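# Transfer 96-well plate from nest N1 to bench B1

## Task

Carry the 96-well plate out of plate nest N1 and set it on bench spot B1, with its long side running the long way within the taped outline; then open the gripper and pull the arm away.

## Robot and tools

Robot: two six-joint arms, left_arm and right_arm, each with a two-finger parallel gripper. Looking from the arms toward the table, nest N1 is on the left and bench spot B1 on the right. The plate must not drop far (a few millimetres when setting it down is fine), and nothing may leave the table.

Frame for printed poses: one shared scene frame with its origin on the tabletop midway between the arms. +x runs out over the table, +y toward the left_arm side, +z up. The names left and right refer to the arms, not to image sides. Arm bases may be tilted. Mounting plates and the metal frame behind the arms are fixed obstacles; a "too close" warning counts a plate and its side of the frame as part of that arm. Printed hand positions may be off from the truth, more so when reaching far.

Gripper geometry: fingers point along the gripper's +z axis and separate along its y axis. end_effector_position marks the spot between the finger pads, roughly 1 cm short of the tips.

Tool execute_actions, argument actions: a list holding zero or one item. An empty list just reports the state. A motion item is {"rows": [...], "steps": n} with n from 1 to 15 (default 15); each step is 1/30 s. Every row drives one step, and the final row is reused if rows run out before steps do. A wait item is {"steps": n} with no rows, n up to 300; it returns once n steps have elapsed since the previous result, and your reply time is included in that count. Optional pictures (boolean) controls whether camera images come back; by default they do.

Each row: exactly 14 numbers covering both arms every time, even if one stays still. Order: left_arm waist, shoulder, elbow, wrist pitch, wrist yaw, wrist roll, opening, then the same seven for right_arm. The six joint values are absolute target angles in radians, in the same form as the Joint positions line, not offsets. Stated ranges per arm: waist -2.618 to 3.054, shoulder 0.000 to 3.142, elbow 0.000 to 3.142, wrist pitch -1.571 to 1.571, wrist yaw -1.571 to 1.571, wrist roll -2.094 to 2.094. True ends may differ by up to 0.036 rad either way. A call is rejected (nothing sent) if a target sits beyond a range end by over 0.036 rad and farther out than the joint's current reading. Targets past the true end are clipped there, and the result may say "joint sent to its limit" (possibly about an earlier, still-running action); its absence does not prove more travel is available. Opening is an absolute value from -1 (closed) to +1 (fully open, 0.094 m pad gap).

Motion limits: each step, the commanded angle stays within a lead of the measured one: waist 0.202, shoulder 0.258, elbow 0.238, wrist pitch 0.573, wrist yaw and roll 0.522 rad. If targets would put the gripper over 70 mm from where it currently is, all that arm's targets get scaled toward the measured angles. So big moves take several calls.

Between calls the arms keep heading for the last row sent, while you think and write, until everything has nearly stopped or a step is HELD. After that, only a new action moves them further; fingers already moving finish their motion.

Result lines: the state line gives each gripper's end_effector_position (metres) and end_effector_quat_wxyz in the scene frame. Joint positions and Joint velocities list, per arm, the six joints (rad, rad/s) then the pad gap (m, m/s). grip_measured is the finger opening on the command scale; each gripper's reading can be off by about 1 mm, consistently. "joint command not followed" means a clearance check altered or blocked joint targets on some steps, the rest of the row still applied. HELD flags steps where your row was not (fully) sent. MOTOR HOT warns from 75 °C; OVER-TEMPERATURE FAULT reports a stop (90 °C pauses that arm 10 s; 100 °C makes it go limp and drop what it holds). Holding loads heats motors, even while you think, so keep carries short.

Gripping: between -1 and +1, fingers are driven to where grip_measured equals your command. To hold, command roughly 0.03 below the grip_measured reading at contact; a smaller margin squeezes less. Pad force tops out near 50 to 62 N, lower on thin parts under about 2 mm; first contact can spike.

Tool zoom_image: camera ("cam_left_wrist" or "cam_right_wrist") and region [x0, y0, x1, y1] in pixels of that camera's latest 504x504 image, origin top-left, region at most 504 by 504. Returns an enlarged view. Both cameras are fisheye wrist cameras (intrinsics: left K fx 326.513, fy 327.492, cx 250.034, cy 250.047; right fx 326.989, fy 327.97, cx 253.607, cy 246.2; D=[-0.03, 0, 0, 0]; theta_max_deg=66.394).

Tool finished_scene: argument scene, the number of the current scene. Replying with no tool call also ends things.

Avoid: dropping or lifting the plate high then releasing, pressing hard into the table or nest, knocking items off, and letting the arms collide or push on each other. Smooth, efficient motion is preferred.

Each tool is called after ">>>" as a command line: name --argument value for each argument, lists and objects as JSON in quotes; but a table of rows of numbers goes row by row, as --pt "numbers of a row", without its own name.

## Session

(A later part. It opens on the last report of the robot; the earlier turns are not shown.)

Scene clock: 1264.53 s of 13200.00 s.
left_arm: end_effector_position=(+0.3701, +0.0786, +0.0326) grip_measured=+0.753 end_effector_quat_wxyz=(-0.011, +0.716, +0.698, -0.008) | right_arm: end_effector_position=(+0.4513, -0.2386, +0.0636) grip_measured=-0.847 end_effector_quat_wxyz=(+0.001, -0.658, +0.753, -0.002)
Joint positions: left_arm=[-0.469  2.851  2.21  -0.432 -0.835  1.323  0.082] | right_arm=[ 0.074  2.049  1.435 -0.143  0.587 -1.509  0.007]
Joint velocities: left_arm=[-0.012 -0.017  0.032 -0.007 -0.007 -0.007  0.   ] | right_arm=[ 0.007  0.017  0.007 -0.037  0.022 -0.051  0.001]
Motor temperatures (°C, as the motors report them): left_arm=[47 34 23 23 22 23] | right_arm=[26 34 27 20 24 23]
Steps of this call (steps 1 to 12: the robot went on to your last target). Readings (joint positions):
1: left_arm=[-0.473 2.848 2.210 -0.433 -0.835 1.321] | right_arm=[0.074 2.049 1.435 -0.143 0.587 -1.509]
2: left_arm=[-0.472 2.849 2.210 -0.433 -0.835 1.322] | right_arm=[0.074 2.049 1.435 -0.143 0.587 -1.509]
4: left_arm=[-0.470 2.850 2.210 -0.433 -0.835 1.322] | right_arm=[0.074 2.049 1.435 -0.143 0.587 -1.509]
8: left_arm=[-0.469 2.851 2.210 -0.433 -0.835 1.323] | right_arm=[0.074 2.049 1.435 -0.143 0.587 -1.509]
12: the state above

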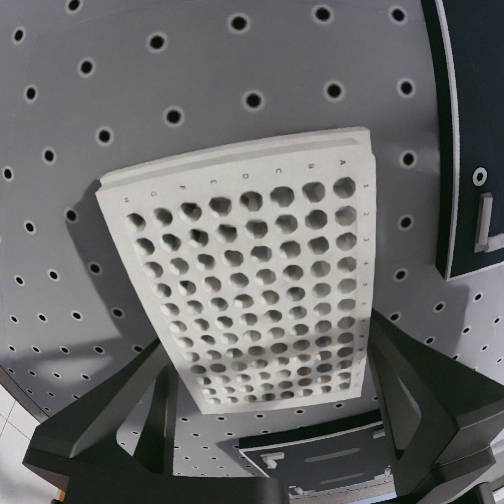

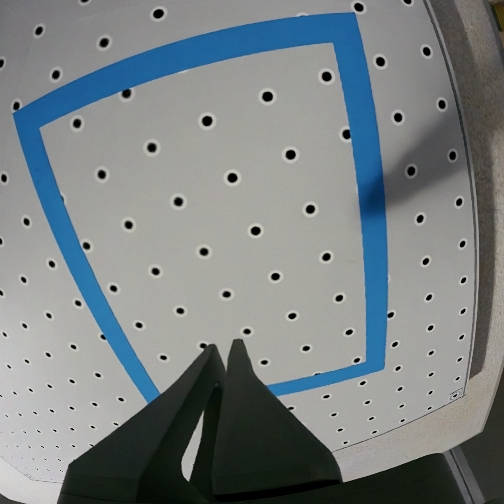

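>>> execute_actions --actions '[{"rows":[[-0.486,2.8541,2.2324,-0.4179,-0.8161,1.329,0.73,0.072,2.067,1.459,-0.134,0.574,-1.517,-0.78],[-0.486,2.8541,2.2324,-0.4179,-0.8161,1.329,0.745,0.072,2.067,1.459,-0.134,0.574,-1.517,-0.68],[-0.486,2.8541,2.2324,-0.4179,-0.8161,1.329,0.755,0.072,2.067,1.459,-0.134,0.574,-1.517,-0.55],[-0.486,2.8541,2.2324,-0.4179,-0.8161,1.329,0.765,0.072,2.067,1.459,-0.134,0.574,-1.517,-0.4],[-0.486,2.8541,2.2324,-0.4179,-0.8161,1.329,0.78,0.072,2.067,1.459,-0.134,0.574,-1.517,-0.25],[-0.486,2.8541,2.2324,-0.4179,-0.8161,1.329,0.81,0.072,2.067,1.459,-0.134,0.574,-1.517,-0.1],[-0.486,2.8541,2.2324,-0.4179,-0.8161,1.329,0.85,0.072,2.067,1.459,-0.134,0.574,-1.517,0.05],[-0.486,2.8541,2.2324,-0.4179,-0.8161,1.329,0.9,0.072,2.067,1.459,-0.134,0.574,-1.517,0.2],[-0.486,2.8541,2.2324,-0.4179,-0.8161,1.329,0.95,0.072,2.067,1.459,-0.134,0.574,-1.517,0.35],[-0.489,2.8541,2.2324,-0.4179,-0.8161,1.329,1,0.072,2.067,1.459,-0.134,0.574,-1.517,0.5],[-0.493,2.8541,2.2324,-0.4179,-0.8161,1.329,1,0.072,2.067,1.459,-0.134,0.574,-1.517,0.65],[-0.497,2.8541,2.2324,-0.4179,-0.8161,1.329,1,0.072,2.067,1.459,-0.134,0.574,-1.517,0.78],[-0.5,2.8541,2.2324,-0.4179,-0.8161,1.329,1,0.072,2.067,1.459,-0.134,0.574,-1.517,0.88],[-0.503,2.8541,2.2324,-0.4179,-0.8161,1.329,1,0.072,2.067,1.459,-0.134,0.574,-1.517,0.95],[-0.506,2.8541,2.2324,-0.4179,-0.8161,1.329,1,0.072,2.067,1.459,-0.134,0.574,-1.517,1]],"steps":15}]' --pictures false

>>> execute_actions --actions '[{"rows":[[-0.51,2.8541,2.2324,-0.4179,-0.8161,1.329,1,0.072,2.067,1.459,-0.134,0.574,-1.517,1],[-0.514,2.8541,2.2324,-0.4179,-0.8161,1.329,1,0.072,2.067,1.459,-0.134,0.574,-1.517,1],[-0.518,2.8541,2.2324,-0.4179,-0.8161,1.329,1,0.072,2.067,1.459,-0.134,0.574,-1.517,1],[-0.522,2.8541,2.2324,-0.4179,-0.8161,1.329,1,0.072,2.067,1.459,-0.134,0.574,-1.517,1],[-0.526,2.8541,2.2324,-0.4179,-0.8161,1.329,1,0.072,2.067,1.459,-0.134,0.574,-1.517,1],[-0.53,2.851,2.228,-0.4179,-0.8161,1.329,1,0.072,2.067,1.459,-0.134,0.574,-1.517,1],[-0.533,2.848,2.223,-0.4179,-0.8161,1.329,1,0.072,2.067,1.459,-0.134,0.574,-1.517,1],[-0.5355,2.845,2.218,-0.4179,-0.8161,1.329,1,0.072,2.067,1.459,-0.134,0.574,-1.517,1],[-0.537,2.842,2.213,-0.4179,-0.8161,1.329,1,0.072,2.067,1.459,-0.134,0.574,-1.517,1],[-0.538,2.839,2.209,-0.4179,-0.8161,1.329,1,0.072,2.067,1.459,-0.134,0.574,-1.517,1],[-0.538,2.836,2.206,-0.4179,-0.8161,1.329,1,0.072,2.067,1.459,-0.134,0.574,-1.517,1]],"steps":11}]' --pictures false

>>> execute_actions --actions '[{"rows":[[-0.538,2.833,2.205,-0.418,-0.816,1.329,1,0.0728,2.067,1.459,-0.1345,0.5745,-1.5164,1],[-0.538,2.8267,2.2026,-0.418,-0.816,1.329,1,0.0752,2.067,1.459,-0.1358,0.576,-1.5145,1],[-0.538,2.8167,2.1956,-0.418,-0.816,1.329,1,0.0791,2.067,1.459,-0.138,0.5784,-1.5116,1],[-0.538,2.803,2.1842,-0.418,-0.816,1.329,1,0.0843,2.0683,1.4601,-0.141,0.5816,-1.5075,1],[-0.538,2.7859,2.1687,-0.418,-0.816,1.329,1,0.0909,2.072,1.4634,-0.1447,0.5857,-1.5024,1],[-0.538,2.7655,2.1492,-0.418,-0.816,1.329,1,0.0988,2.078,1.4687,-0.1492,0.5906,-1.4963,1],[-0.538,2.742,2.1261,-0.418,-0.816,1.329,1,0.1078,2.0862,1.476,-0.1543,0.5961,-1.4893,1],[-0.538,2.7158,2.0995,-0.418,-0.816,1.329,1,0.118,2.0965,1.4852,-0.16,0.6024,-1.4815,1],[-0.538,2.6868,2.0696,-0.418,-0.816,1.329,1,0.1291,2.1087,1.496,-0.1664,0.6093,-1.4729,1],[-0.538,2.6554,2.0367,-0.418,-0.816,1.329,1,0.1412,2.1227,1.5085,-0.1732,0.6168,-1.4636,1],[-0.538,2.6218,2.0011,-0.418,-0.816,1.329,1,0.1541,2.1385,1.5225,-0.1805,0.6248,-1.4536,1],[-0.538,2.5862,1.963,-0.418,-0.816,1.329,1,0.1679,2.1559,1.5379,-0.1883,0.6333,-1.443,1],[-0.538,2.5487,1.9225,-0.418,-0.816,1.329,1,0.1823,2.1747,1.5547,-0.1965,0.6422,-1.4318,1],[-0.538,2.5096,1.8799,-0.418,-0.816,1.329,1,0.1974,2.1948,1.5726,-0.205,0.6515,-1.4202,1],[-0.538,2.4691,1.8356,-0.418,-0.816,1.329,1,0.213,2.2162,1.5915,-0.2139,0.6612,-1.4081,1]],"steps":15}]' --pictures false

>>> execute_actions --actions '[{"rows":[[-0.538,2.4274,1.7895,-0.418,-0.816,1.329,1,0.2291,2.2387,1.6115,-0.223,0.6711,-1.3957,1],[-0.538,2.3846,1.7422,-0.418,-0.816,1.329,1,0.2455,2.2621,1.6323,-0.2323,0.6813,-1.383,1],[-0.538,2.341,1.6936,-0.418,-0.816,1.329,1,0.2623,2.2864,1.6539,-0.2418,0.6917,-1.37,1],[-0.538,2.2969,1.6441,-0.418,-0.816,1.329,1,0.2794,2.3114,1.6762,-0.2515,0.7022,-1.3568,1],[-0.538,2.2523,1.594,-0.418,-0.816,1.329,1,0.2965,2.3371,1.6989,-0.2612,0.7128,-1.3436,1],[-0.538,2.2075,1.5434,-0.418,-0.816,1.329,1,0.3138,2.3632,1.7222,-0.271,0.7235,-1.3303,1],[-0.538,2.1627,1.4925,-0.418,-0.816,1.329,1,0.3311,2.3897,1.7457,-0.2808,0.7342,-1.3169,1],[-0.538,2.1181,1.4416,-0.418,-0.816,1.329,1,0.3482,2.4164,1.7694,-0.2905,0.7448,-1.3037,1],[-0.538,2.074,1.391,-0.418,-0.816,1.329,1,0.3653,2.4433,1.7933,-0.3002,0.7553,-1.2905,1],[-0.538,2.0304,1.3409,-0.418,-0.816,1.329,1,0.3821,2.4702,1.8172,-0.3097,0.7657,-1.2775,1],[-0.538,1.9876,1.2914,-0.418,-0.816,1.329,1,0.3985,2.4969,1.8409,-0.319,0.7759,-1.2648,1],[-0.538,1.9459,1.2428,-0.418,-0.816,1.329,1,0.4146,2.5234,1.8644,-0.3281,0.7858,-1.2524,1],[-0.538,1.9054,1.1955,-0.418,-0.816,1.329,1,0.4302,2.5495,1.8877,-0.337,0.7955,-1.2403,1],[-0.538,1.8663,1.1494,-0.418,-0.816,1.329,1,0.4453,2.5752,1.9104,-0.3455,0.8048,-1.2287,1],[-0.538,1.8288,1.1051,-0.418,-0.816,1.329,1,0.4597,2.6002,1.9327,-0.3537,0.8137,-1.2175,1]],"steps":15}]' --pictures false

>>> execute_actions --actions '[{"rows":[[-0.538,1.7932,1.0625,-0.418,-0.816,1.329,1,0.4735,2.6245,1.9543,-0.3615,0.8222,-1.2069,1],[-0.538,1.7596,1.022,-0.418,-0.816,1.329,1,0.4864,2.6479,1.9751,-0.3688,0.8302,-1.1969,1],[-0.538,1.7282,0.9839,-0.418,-0.816,1.329,1,0.4985,2.6704,1.9951,-0.3756,0.8377,-1.1876,1],[-0.538,1.6993,0.9483,-0.418,-0.816,1.329,1,0.5096,2.6918,2.014,-0.382,0.8446,-1.179,1],[-0.538,1.673,0.9154,-0.418,-0.816,1.329,1,0.5198,2.7119,2.0319,-0.3877,0.8509,-1.1712,1],[-0.538,1.6495,0.8855,-0.418,-0.816,1.329,1,0.5288,2.7307,2.0487,-0.3928,0.8564,-1.1642,1],[-0.538,1.6291,0.8589,-0.418,-0.816,1.329,1,0.5367,2.7481,2.0641,-0.3973,0.8613,-1.1581,1],[-0.538,1.612,0.8358,-0.418,-0.816,1.329,1,0.5433,2.7639,2.0781,-0.401,0.8654,-1.153,1],[-0.538,1.5983,0.8163,-0.418,-0.816,1.329,1,0.5485,2.7779,2.0906,-0.404,0.8686,-1.1489,1],[-0.538,1.5883,0.8008,-0.418,-0.816,1.329,1,0.5524,2.7901,2.1014,-0.4062,0.871,-1.146,1],[-0.538,1.5821,0.7894,-0.418,-0.816,1.329,1,0.5548,2.8004,2.1106,-0.4075,0.8725,-1.1441,1],[-0.538,1.58,0.7824,-0.418,-0.816,1.329,1,0.5556,2.8086,2.1179,-0.408,0.873,-1.1435,1],[-0.538,1.58,0.78,-0.418,-0.816,1.329,1,0.5556,2.8146,2.1232,-0.408,0.873,-1.1435,1],[-0.538,1.58,0.78,-0.418,-0.816,1.329,1,0.5556,2.8183,2.1265,-0.408,0.873,-1.1435,1],[-0.538,1.58,0.78,-0.418,-0.816,1.329,1,0.5556,2.8196,2.1276,-0.408,0.873,-1.1435,1]],"steps":15}]' --pictures false

>>> execute_actions --actions '[{"steps":14}]'

Scene clock: 1385.03 s of 13200.00 s.
left_arm: end_effector_position=(+0.3701, +0.0786, +0.0326) grip_measured=+1.000 end_effector_quat_wxyz=(-0.011, +0.716, +0.698, -0.008) | right_arm: end_effector_position=(+0.4513, -0.2386, +0.0636) grip_measured=+0.978 end_effector_quat_wxyz=(+0.001, -0.658, +0.753, -0.002)
Joint positions: left_arm=[-0.469  2.851  2.21  -0.432 -0.835  1.323  0.094] | right_arm=[ 0.074  2.049  1.435 -0.143  0.587 -1.509  0.093]
Joint velocities: left_arm=[-0.007 -0.022 -0.012 -0.037  0.066  0.007  0.   ] | right_arm=[-0.007  0.007 -0.012  0.051 -0.007  0.022  0.055]
Motor temperatures (°C, as the motors report them): left_arm=[48 34 23 23 22 23] | right_arm=[27 35 27 20 24 23]
Steps of this call (steps 1 to 15: the robot went on to your last target; steps 16 to 90: nothing new was sent; then 117.00 s passed at rest; steps 91 to 105: all 15 steps of this action). Readings (joint positions):
91: left_arm=[-0.469 2.851 2.210 -0.432 -0.835 1.323] | right_arm=[0.074 2.049 1.435 -0.143 0.587 -1.509]
92: left_arm=[-0.469 2.851 2.210 -0.432 -0.835 1.323] | right_arm=[0.074 2.049 1.435 -0.143 0.587 -1.509]
94: left_arm=[-0.469 2.851 2.210 -0.432 -0.835 1.323] | right_arm=[0.074 2.049 1.435 -0.143 0.587 -1.509]
98: left_arm=[-0.469 2.851 2.210 -0.432 -0.835 1.323] | right_arm=[0.074 2.049 1.435 -0.143 0.587 -1.509]
105: the state above

Scene clock: 1385.40 s of 13200.00 s.
left_arm: end_effector_position=(+0.3699, +0.0620, +0.0470) grip_measured=+1.000 end_effector_quat_wxyz=(+0.004, +0.723, +0.690, -0.010) | right_arm: end_effector_position=(+0.4513, -0.2386, +0.0636) grip_measured=+1.000 end_effector_quat_wxyz=(+0.001, -0.658, +0.753, -0.002)
Joint positions: left_arm=[-0.504  2.851  2.21  -0.432 -0.834  1.324  0.094] | right_arm=[ 0.074  2.049  1.435 -0.143  0.587 -1.509  0.094]
Joint velocities: left_arm=[-0.09  -0.002  0.002  0.007 -0.037 -0.037  0.   ] | right_arm=[-0.012  0.007 -0.012 -0.037 -0.11   0.037  0.   ]
Motor temperatures (°C, as the motors report them): left_arm=[48 34 23 23 22 23] | right_arm=[27 35 27 20 24 23]
Steps of this call (steps 1 to 11: all 11 steps of this action). Readings (joint positions):
1: left_arm=[-0.469 2.851 2.210 -0.432 -0.835 1.323] | right_arm=[0.074 2.049 1.435 -0.143 0.587 -1.509]
2: left_arm=[-0.470 2.851 2.210 -0.432 -0.835 1.323] | right_arm=[0.074 2.049 1.435 -0.143 0.587 -1.509]
4: left_arm=[-0.474 2.851 2.210 -0.432 -0.835 1.323] | right_arm=[0.074 2.049 1.435 -0.143 0.587 -1.509]
8: left_arm=[-0.491 2.851 2.210 -0.432 -0.835 1.323] | right_arm=[0.074 2.049 1.435 -0.143 0.587 -1.509]
11: the state above

Scene clock: 1385.90 s of 13200.00 s.
left_arm: end_effector_position=(+0.3888, +0.1106, +0.0984) grip_measured=+1.000 end_effector_quat_wxyz=(+0.008, +0.725, +0.688, -0.013) | right_arm: end_effector_position=(+0.4644, -0.1921, +0.0647) grip_measured=+1.000 end_effector_quat_wxyz=(+0.013, -0.659, +0.752, -0.004)
Joint positions: left_arm=[-0.511  2.562  1.913 -0.423 -0.828  1.325  0.094] | right_arm=[ 0.158  2.15   1.545 -0.166  0.635 -1.455  0.094]
Joint velocities: left_arm=[-0.012 -1.204 -1.136 -0.051 -0.081 -0.007  0.   ] | right_arm=[ 0.466  0.593  0.505 -0.125  0.212  0.212  0.   ]
Motor temperatures (°C, as the motors report them): left_arm=[48 34 23 23 22 23] | right_arm=[27 35 27 20 24 23]
Steps of this call (steps 1 to 15: all 15 steps of this action). Readings (joint positions):
1: left_arm=[-0.508 2.851 2.210 -0.432 -0.834 1.324] | right_arm=[0.074 2.049 1.435 -0.143 0.587 -1.509]
2: left_arm=[-0.510 2.851 2.210 -0.432 -0.833 1.324] | right_arm=[0.074 2.049 1.435 -0.143 0.587 -1.509]
4: left_arm=[-0.511 2.847 2.207 -0.431 -0.832 1.324] | right_arm=[0.074 2.049 1.435 -0.143 0.587 -1.509]
8: left_arm=[-0.511 2.793 2.142 -0.429 -0.830 1.324] | right_arm=[0.077 2.056 1.446 -0.147 0.593 -1.504]
15: the state above

Scene clock: 1386.40 s of 13200.00 s.
left_arm: end_effector_position=(+0.3366, +0.2436, +0.1950) grip_measured=+1.000 end_effector_quat_wxyz=(-0.005, +0.737, +0.675, -0.021) | right_arm: end_effector_position=(+0.4244, -0.0294, +0.0651) grip_measured=+1.000 end_effector_quat_wxyz=(+0.013, -0.693, +0.721, +0.012)
Joint positions: left_arm=[-0.511  1.904  1.195 -0.409 -0.827  1.327  0.094] | right_arm=[ 0.41   2.538  1.874 -0.298  0.773 -1.277  0.094]
Joint velocities: left_arm=[ 0.002 -1.096 -1.316 -0.022 -0.022 -0.022  0.   ] | right_arm=[ 0.432  0.73   0.647 -0.212  0.227  0.374  0.   ]
Motor temperatures (°C, as the motors report them): left_arm=[48 34 23 23 22 23] | right_arm=[27 35 27 20 24 23]
Steps of this call (steps 1 to 15: all 15 steps of this action). Readings (joint positions):
1: left_arm=[-0.511 2.519 1.872 -0.421 -0.827 1.325] | right_arm=[0.175 2.172 1.563 -0.172 0.643 -1.446]
2: left_arm=[-0.511 2.475 1.829 -0.419 -0.827 1.326] | right_arm=[0.192 2.194 1.582 -0.179 0.650 -1.435]
4: left_arm=[-0.511 2.384 1.738 -0.415 -0.827 1.326] | right_arm=[0.227 2.243 1.623 -0.194 0.667 -1.413]
8: left_arm=[-0.511 2.200 1.542 -0.409 -0.827 1.327] | right_arm=[0.295 2.349 1.711 -0.231 0.704 -1.365]
15: the state above

Scene clock: 1386.90 s of 13200.00 s.
left_arm: end_effector_position=(+0.2465, +0.3024, +0.2205) grip_measured=+1.000 end_effector_quat_wxyz=(-0.036, +0.763, +0.645, -0.038) | right_arm: end_effector_position=(+0.3678, +0.0534, +0.0644) grip_measured=+1.000 end_effector_quat_wxyz=(+0.004, -0.714, +0.700, +0.005)
Joint positions: left_arm=[-0.511  1.599  0.792 -0.416 -0.827  1.327  0.094] | right_arm=[ 0.539  2.801  2.093 -0.389  0.859 -1.162  0.094]
Joint velocities: left_arm=[-0.002 -0.017 -0.037 -0.022  0.007  0.022  0.   ] | right_arm=[ 0.007  0.154  0.071 -0.066  0.037  0.051  0.   ]
Motor temperatures (°C, as the motors report them): left_arm=[48 34 23 23 22 23] | right_arm=[27 35 27 20 24 23]
Steps of this call (steps 1 to 15: all 15 steps of this action). Readings (joint positions):
1: left_arm=[-0.511 1.866 1.149 -0.410 -0.827 1.327] | right_arm=[0.426 2.563 1.896 -0.307 0.782 -1.265]
2: left_arm=[-0.511 1.830 1.105 -0.410 -0.827 1.327] | right_arm=[0.441 2.588 1.918 -0.316 0.791 -1.253]
4: left_arm=[-0.511 1.763 1.023 -0.412 -0.827 1.327] | right_arm=[0.468 2.636 1.959 -0.332 0.807 -1.231]
8: left_arm=[-0.511 1.659 0.890 -0.415 -0.827 1.327] | right_arm=[0.512 2.718 2.029 -0.360 0.835 -1.195]
15: the state above

Scene clock: 1387.37 s of 13200.00 s.
left_arm: end_effector_position=(+0.2462, +0.3013, +0.2212) grip_measured=+1.000 end_effector_quat_wxyz=(-0.034, +0.764, +0.644, -0.038) | right_arm: end_effector_position=(+0.3686, +0.0521, +0.0638) grip_measured=+1.000 end_effector_quat_wxyz=(+0.001, -0.711, +0.703, -0.000)
Joint positions: left_arm=[-0.515  1.599  0.791 -0.416 -0.827  1.327  0.094] | right_arm=[ 0.539  2.807  2.104 -0.396  0.871 -1.152  0.094]
Joint velocities: left_arm=[-0.017 -0.002  0.017  0.007 -0.051 -0.007  0.   ] | right_arm=[ 0.007 -0.007  0.002  0.007 -0.066 -0.037  0.   ]
Motor temperatures (°C, as the motors report them): left_arm=[48 34 23 23 22 23] | right_arm=[27 35 27 20 24 23]
Steps of this call (steps 1 to 14: the robot went on to your last target). Readings (joint positions):
1: left_arm=[-0.511 1.599 0.791 -0.416 -0.827 1.327] | right_arm=[0.539 2.804 2.095 -0.391 0.861 -1.160]
2: left_arm=[-0.511 1.599 0.791 -0.416 -0.827 1.327] | right_arm=[0.539 2.806 2.096 -0.393 0.863 -1.159]
4: left_arm=[-0.513 1.599 0.791 -0.416 -0.827 1.327] | right_arm=[0.539 2.807 2.098 -0.396 0.865 -1.156]
8: left_arm=[-0.515 1.599 0.791 -0.416 -0.827 1.327] | right_arm=[0.539 2.807 2.103 -0.396 0.869 -1.154]
14: the state above

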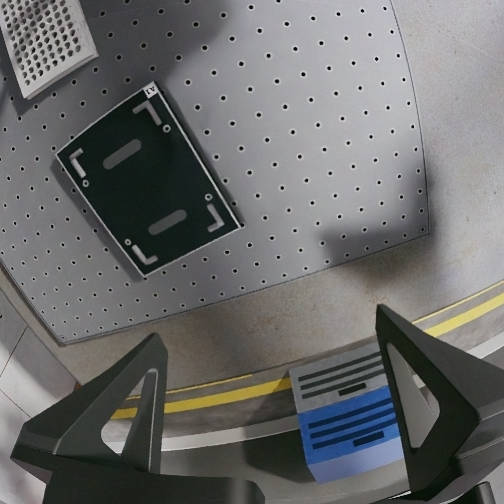

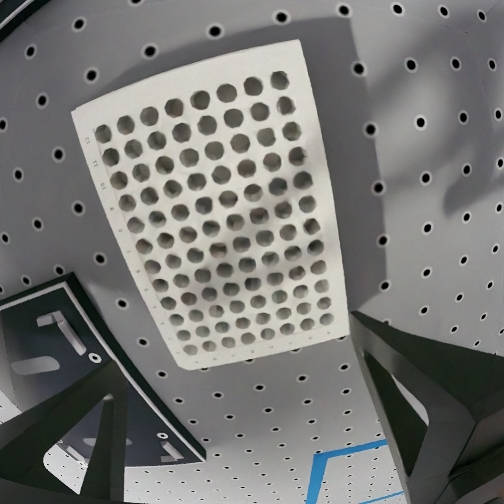

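>>> zoom_image --camera "cam_right_wrist" --region '[60, 90, 160, 190]'

>>> zoom_image --camera "cam_right_wrist" --region '[220, 30, 320, 130]'

>>> zoom_image --camera "cam_right_wrist" --region '[150, 290, 250, 390]'

>>> zoom_image --camera "cam_right_wrist" --region '[270, 260, 370, 360]'

Region (60, 90, 160, 190) of cam_right_wrist's 504x504 image, scaled by 5.040, with more detail than that image has.

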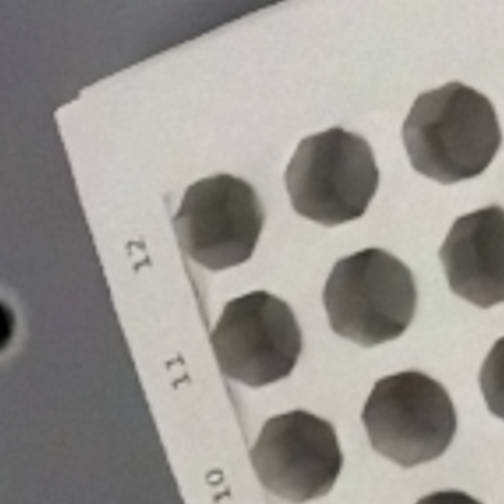

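Region (220, 30, 320, 130) of cam_right_wrist's 504x504 image, scaled by 5.040, with more detail than that image has.

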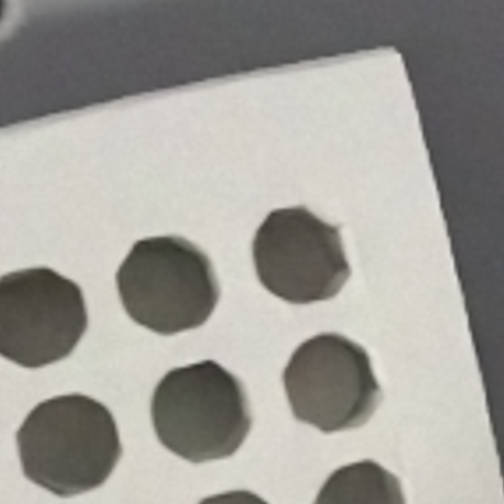

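Region (150, 290, 250, 390) of cam_right_wrist's 504x504 image, scaled by 5.040, with more detail than that image has.

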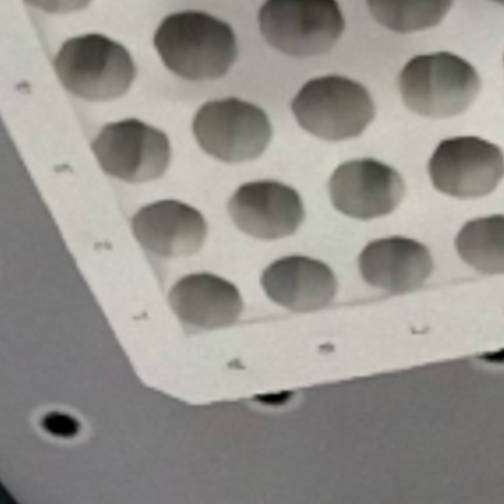

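Region (270, 260, 370, 360) of cam_right_wrist's 504x504 image, scaled by 5.040, with more detail than that image has.

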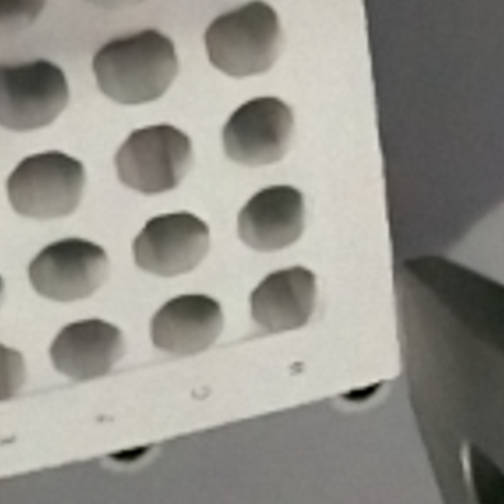

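>>> execute_actions --actions '[{"rows":[[-0.536,1.582,0.782,-0.418,-0.818,1.328,1,0.5556,2.8196,2.1292,-0.4084,0.868,-1.149,1],[-0.534,1.584,0.784,-0.418,-0.82,1.328,1,0.555,2.8206,2.134,-0.4096,0.862,-1.156,1],[-0.532,1.586,0.786,-0.418,-0.82,1.328,1,0.555,2.8234,2.1414,-0.4115,0.8561,-1.1628,1],[-0.53,1.588,0.788,-0.418,-0.82,1.328,1,0.554,2.8279,2.1512,-0.414,0.8554,-1.1648,1],[-0.528,1.59,0.79,-0.418,-0.82,1.328,1,0.554,2.8338,2.1631,-0.417,0.8546,-1.1672,1],[-0.528,1.59,0.79,-0.418,-0.82,1.328,1,0.553,2.8409,2.1767,-0.4204,0.8536,-1.1699,1],[-0.528,1.59,0.79,-0.418,-0.82,1.328,1,0.553,2.849,2.1916,-0.4241,0.8526,-1.1729,1],[-0.528,1.59,0.79,-0.418,-0.82,1.328,1,0.552,2.8579,2.2076,-0.4282,0.8515,-1.1762,1],[-0.528,1.59,0.79,-0.418,-0.82,1.328,1,0.552,2.8675,2.2243,-0.4324,0.8504,-1.1795,1],[-0.528,1.59,0.79,-0.418,-0.82,1.328,1,0.551,2.8775,2.2413,-0.4367,0.8492,-1.183,1],[-0.528,1.59,0.79,-0.418,-0.82,1.328,1,0.551,2.8877,2.2582,-0.4409,0.848,-1.1864,1],[-0.528,1.59,0.79,-0.418,-0.82,1.328,1,0.55,2.8978,2.2749,-0.4451,0.8469,-1.1897,1],[-0.528,1.59,0.79,-0.418,-0.82,1.328,1,0.55,2.9078,2.2909,-0.4492,0.8458,-1.193,1],[-0.528,1.59,0.79,-0.418,-0.82,1.328,1,0.55,2.9174,2.3058,-0.4529,0.8448,-1.196,1],[-0.528,1.59,0.79,-0.418,-0.82,1.328,1,0.55,2.9263,2.3194,-0.4563,0.8438,-1.1987,1]],"steps":15}]' --pictures false

>>> execute_actions --actions '[{"rows":[[-0.528,1.59,0.79,-0.418,-0.82,1.328,1,0.55,2.9344,2.3313,-0.4593,0.843,-1.2011,1],[-0.528,1.59,0.79,-0.418,-0.82,1.328,1,0.55,2.9415,2.3411,-0.4618,0.8423,-1.2031,1],[-0.528,1.59,0.79,-0.418,-0.82,1.328,1,0.55,2.9474,2.3485,-0.4637,0.8418,-1.2046,1],[-0.528,1.59,0.79,-0.418,-0.82,1.328,1,0.55,2.9519,2.3533,-0.4649,0.8415,-1.2056,1],[-0.528,1.59,0.79,-0.418,-0.82,1.328,1,0.55,2.9547,2.3549,-0.4653,0.8414,-1.2059,1],[-0.528,1.59,0.79,-0.418,-0.82,1.328,1,0.55,2.9557,2.3549,-0.4653,0.8414,-1.2059,1]],"steps":15}]' --pictures false

>>> execute_actions --actions '[{"steps":5}]'

Scene clock: 1507.87 s of 13200.00 s.
left_arm: end_effector_position=(+0.2462, +0.3013, +0.2212) grip_measured=+1.000 end_effector_quat_wxyz=(-0.034, +0.764, +0.644, -0.038) | right_arm: end_effector_position=(+0.3932, +0.0680, +0.0618) grip_measured=+1.000 end_effector_quat_wxyz=(+0.024, -0.701, +0.713, -0.004)
Joint positions: left_arm=[-0.515  1.599  0.791 -0.416 -0.827  1.327  0.094] | right_arm=[ 0.539  2.881  2.276 -0.423  0.861 -1.178  0.094]
Joint velocities: left_arm=[-0.007 -0.002 -0.002  0.066  0.007 -0.037  0.   ] | right_arm=[ 0.012  0.281  0.418 -0.081  0.022 -0.066  0.   ]
Motor temperatures (°C, as the motors report them): left_arm=[39 32 22 22 22 23] | right_arm=[36 34 27 20 24 23]
Steps of this call (steps 1 to 30: the robot went on to your last target; steps 31 to 90: nothing new was sent; then 117.00 s passed at rest; steps 91 to 105: all 15 steps of this action). Readings (joint positions):
91: left_arm=[-0.515 1.599 0.791 -0.416 -0.827 1.327] | right_arm=[0.539 2.807 2.104 -0.396 0.872 -1.152]
92: left_arm=[-0.515 1.599 0.791 -0.416 -0.827 1.327] | right_arm=[0.539 2.807 2.104 -0.396 0.872 -1.152]
94: left_arm=[-0.515 1.599 0.791 -0.416 -0.827 1.327] | right_arm=[0.539 2.808 2.110 -0.401 0.870 -1.153]
98: left_arm=[-0.515 1.599 0.791 -0.416 -0.827 1.327] | right_arm=[0.539 2.823 2.159 -0.409 0.867 -1.159]
105: the state above

Scene clock: 1508.37 s of 13200.00 s.
left_arm: end_effector_position=(+0.2462, +0.3013, +0.2212) grip_measured=+1.000 end_effector_quat_wxyz=(-0.034, +0.764, +0.644, -0.038) | right_arm: end_effector_position=(+0.3770, +0.0759, +0.0513) grip_measured=+1.000 end_effector_quat_wxyz=(-0.015, +0.717, -0.697, -0.004)
Joint positions: left_arm=[-0.515  1.599  0.791 -0.416 -0.827  1.327  0.094] | right_arm=[ 0.539  2.939  2.328 -0.453  0.853 -1.197  0.094]
Joint velocities: left_arm=[-0.017 -0.007 -0.032  0.007  0.022  0.095  0.   ] | right_arm=[ 0.022 -0.012 -0.012 -0.051  0.007  0.007  0.   ]
Motor temperatures (°C, as the motors report them): left_arm=[39 32 22 22 22 23] | right_arm=[36 34 27 20 24 23]
Steps of this call (steps 1 to 15: all 15 steps of this action). Readings (joint positions):
1: left_arm=[-0.515 1.599 0.791 -0.416 -0.827 1.327] | right_arm=[0.539 2.891 2.289 -0.425 0.860 -1.181]
2: left_arm=[-0.515 1.599 0.791 -0.416 -0.827 1.327] | right_arm=[0.539 2.900 2.301 -0.428 0.859 -1.183]
4: left_arm=[-0.515 1.599 0.791 -0.416 -0.827 1.327] | right_arm=[0.539 2.916 2.319 -0.434 0.857 -1.188]
8: left_arm=[-0.515 1.599 0.791 -0.416 -0.827 1.327] | right_arm=[0.539 2.934 2.328 -0.444 0.855 -1.194]
15: the state above

Scene clock: 1508.53 s of 13200.00 s.
left_arm: end_effector_position=(+0.2462, +0.3013, +0.2212) grip_measured=+1.000 end_effector_quat_wxyz=(-0.034, +0.764, +0.644, -0.038) | right_arm: end_effector_position=(+0.3769, +0.0758, +0.0513) grip_measured=+1.000 end_effector_quat_wxyz=(-0.015, +0.717, -0.697, -0.004)
Joint positions: left_arm=[-0.515  1.599  0.791 -0.416 -0.827  1.327  0.094] | right_arm=[ 0.539  2.939  2.328 -0.453  0.853 -1.197  0.094]
Joint velocities: left_arm=[-0.017 -0.007 -0.012 -0.007  0.051 -0.022  0.   ] | right_arm=[-0.012  0.007 -0.027 -0.037  0.007  0.007  0.   ]
Motor temperatures (°C, as the motors report them): left_arm=[39 32 22 22 22 23] | right_arm=[36 34 27 20 24 23]
Steps of this call (steps 1 to 5: the robot went on to your last target). Readings (joint positions):
1: left_arm=[-0.515 1.599 0.791 -0.416 -0.827 1.327] | right_arm=[0.539 2.939 2.328 -0.453 0.853 -1.197]
2: left_arm=[-0.515 1.599 0.791 -0.416 -0.827 1.327] | right_arm=[0.539 2.939 2.328 -0.453 0.853 -1.197]
4: left_arm=[-0.515 1.599 0.791 -0.416 -0.827 1.327] | right_arm=[0.539 2.939 2.328 -0.453 0.853 -1.197]
5: the state above

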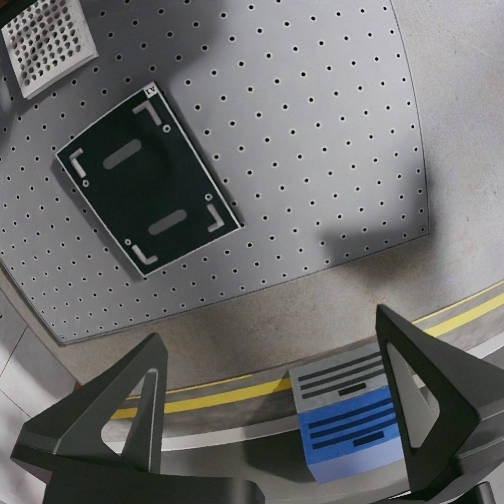

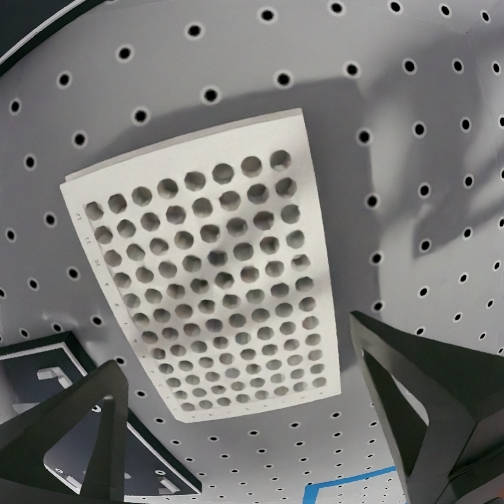

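>>> zoom_image --camera "cam_right_wrist" --region '[50, 165, 150, 265]'

>>> zoom_image --camera "cam_right_wrist" --region '[220, 100, 320, 200]'

>>> zoom_image --camera "cam_right_wrist" --region '[105, 335, 205, 435]'

>>> zoom_image --camera "cam_right_wrist" --region '[270, 300, 370, 400]'

Region (50, 165, 150, 265) of cam_right_wrist's 504x504 image, scaled by 5.040, with more detail than that image has.

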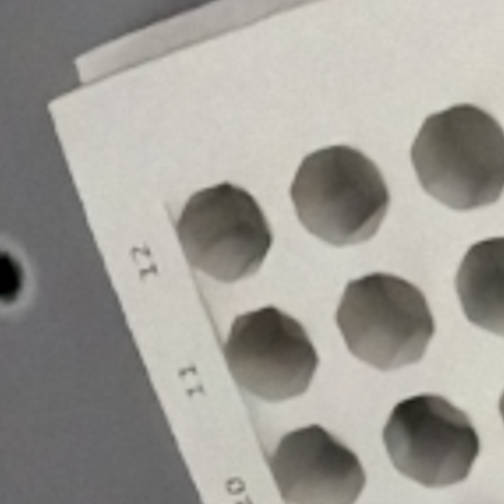

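Region (220, 100, 320, 200) of cam_right_wrist's 504x504 image, scaled by 5.040, with more detail than that image has.

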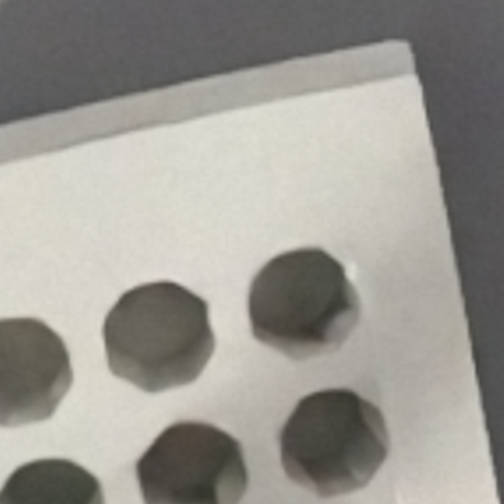

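Region (105, 335, 205, 435) of cam_right_wrist's 504x504 image, scaled by 5.040, with more detail than that image has.

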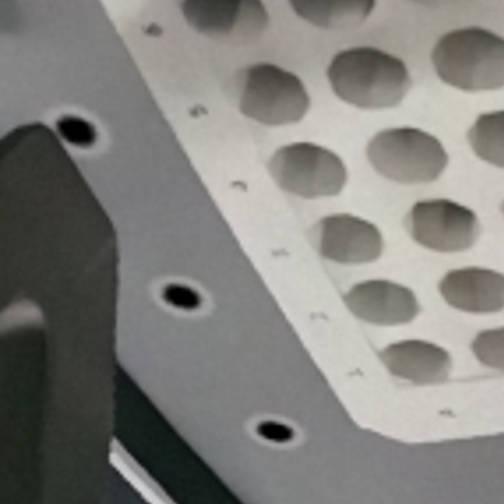

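Region (270, 300, 370, 400) of cam_right_wrist's 504x504 image, scaled by 5.040, with more detail than that image has.

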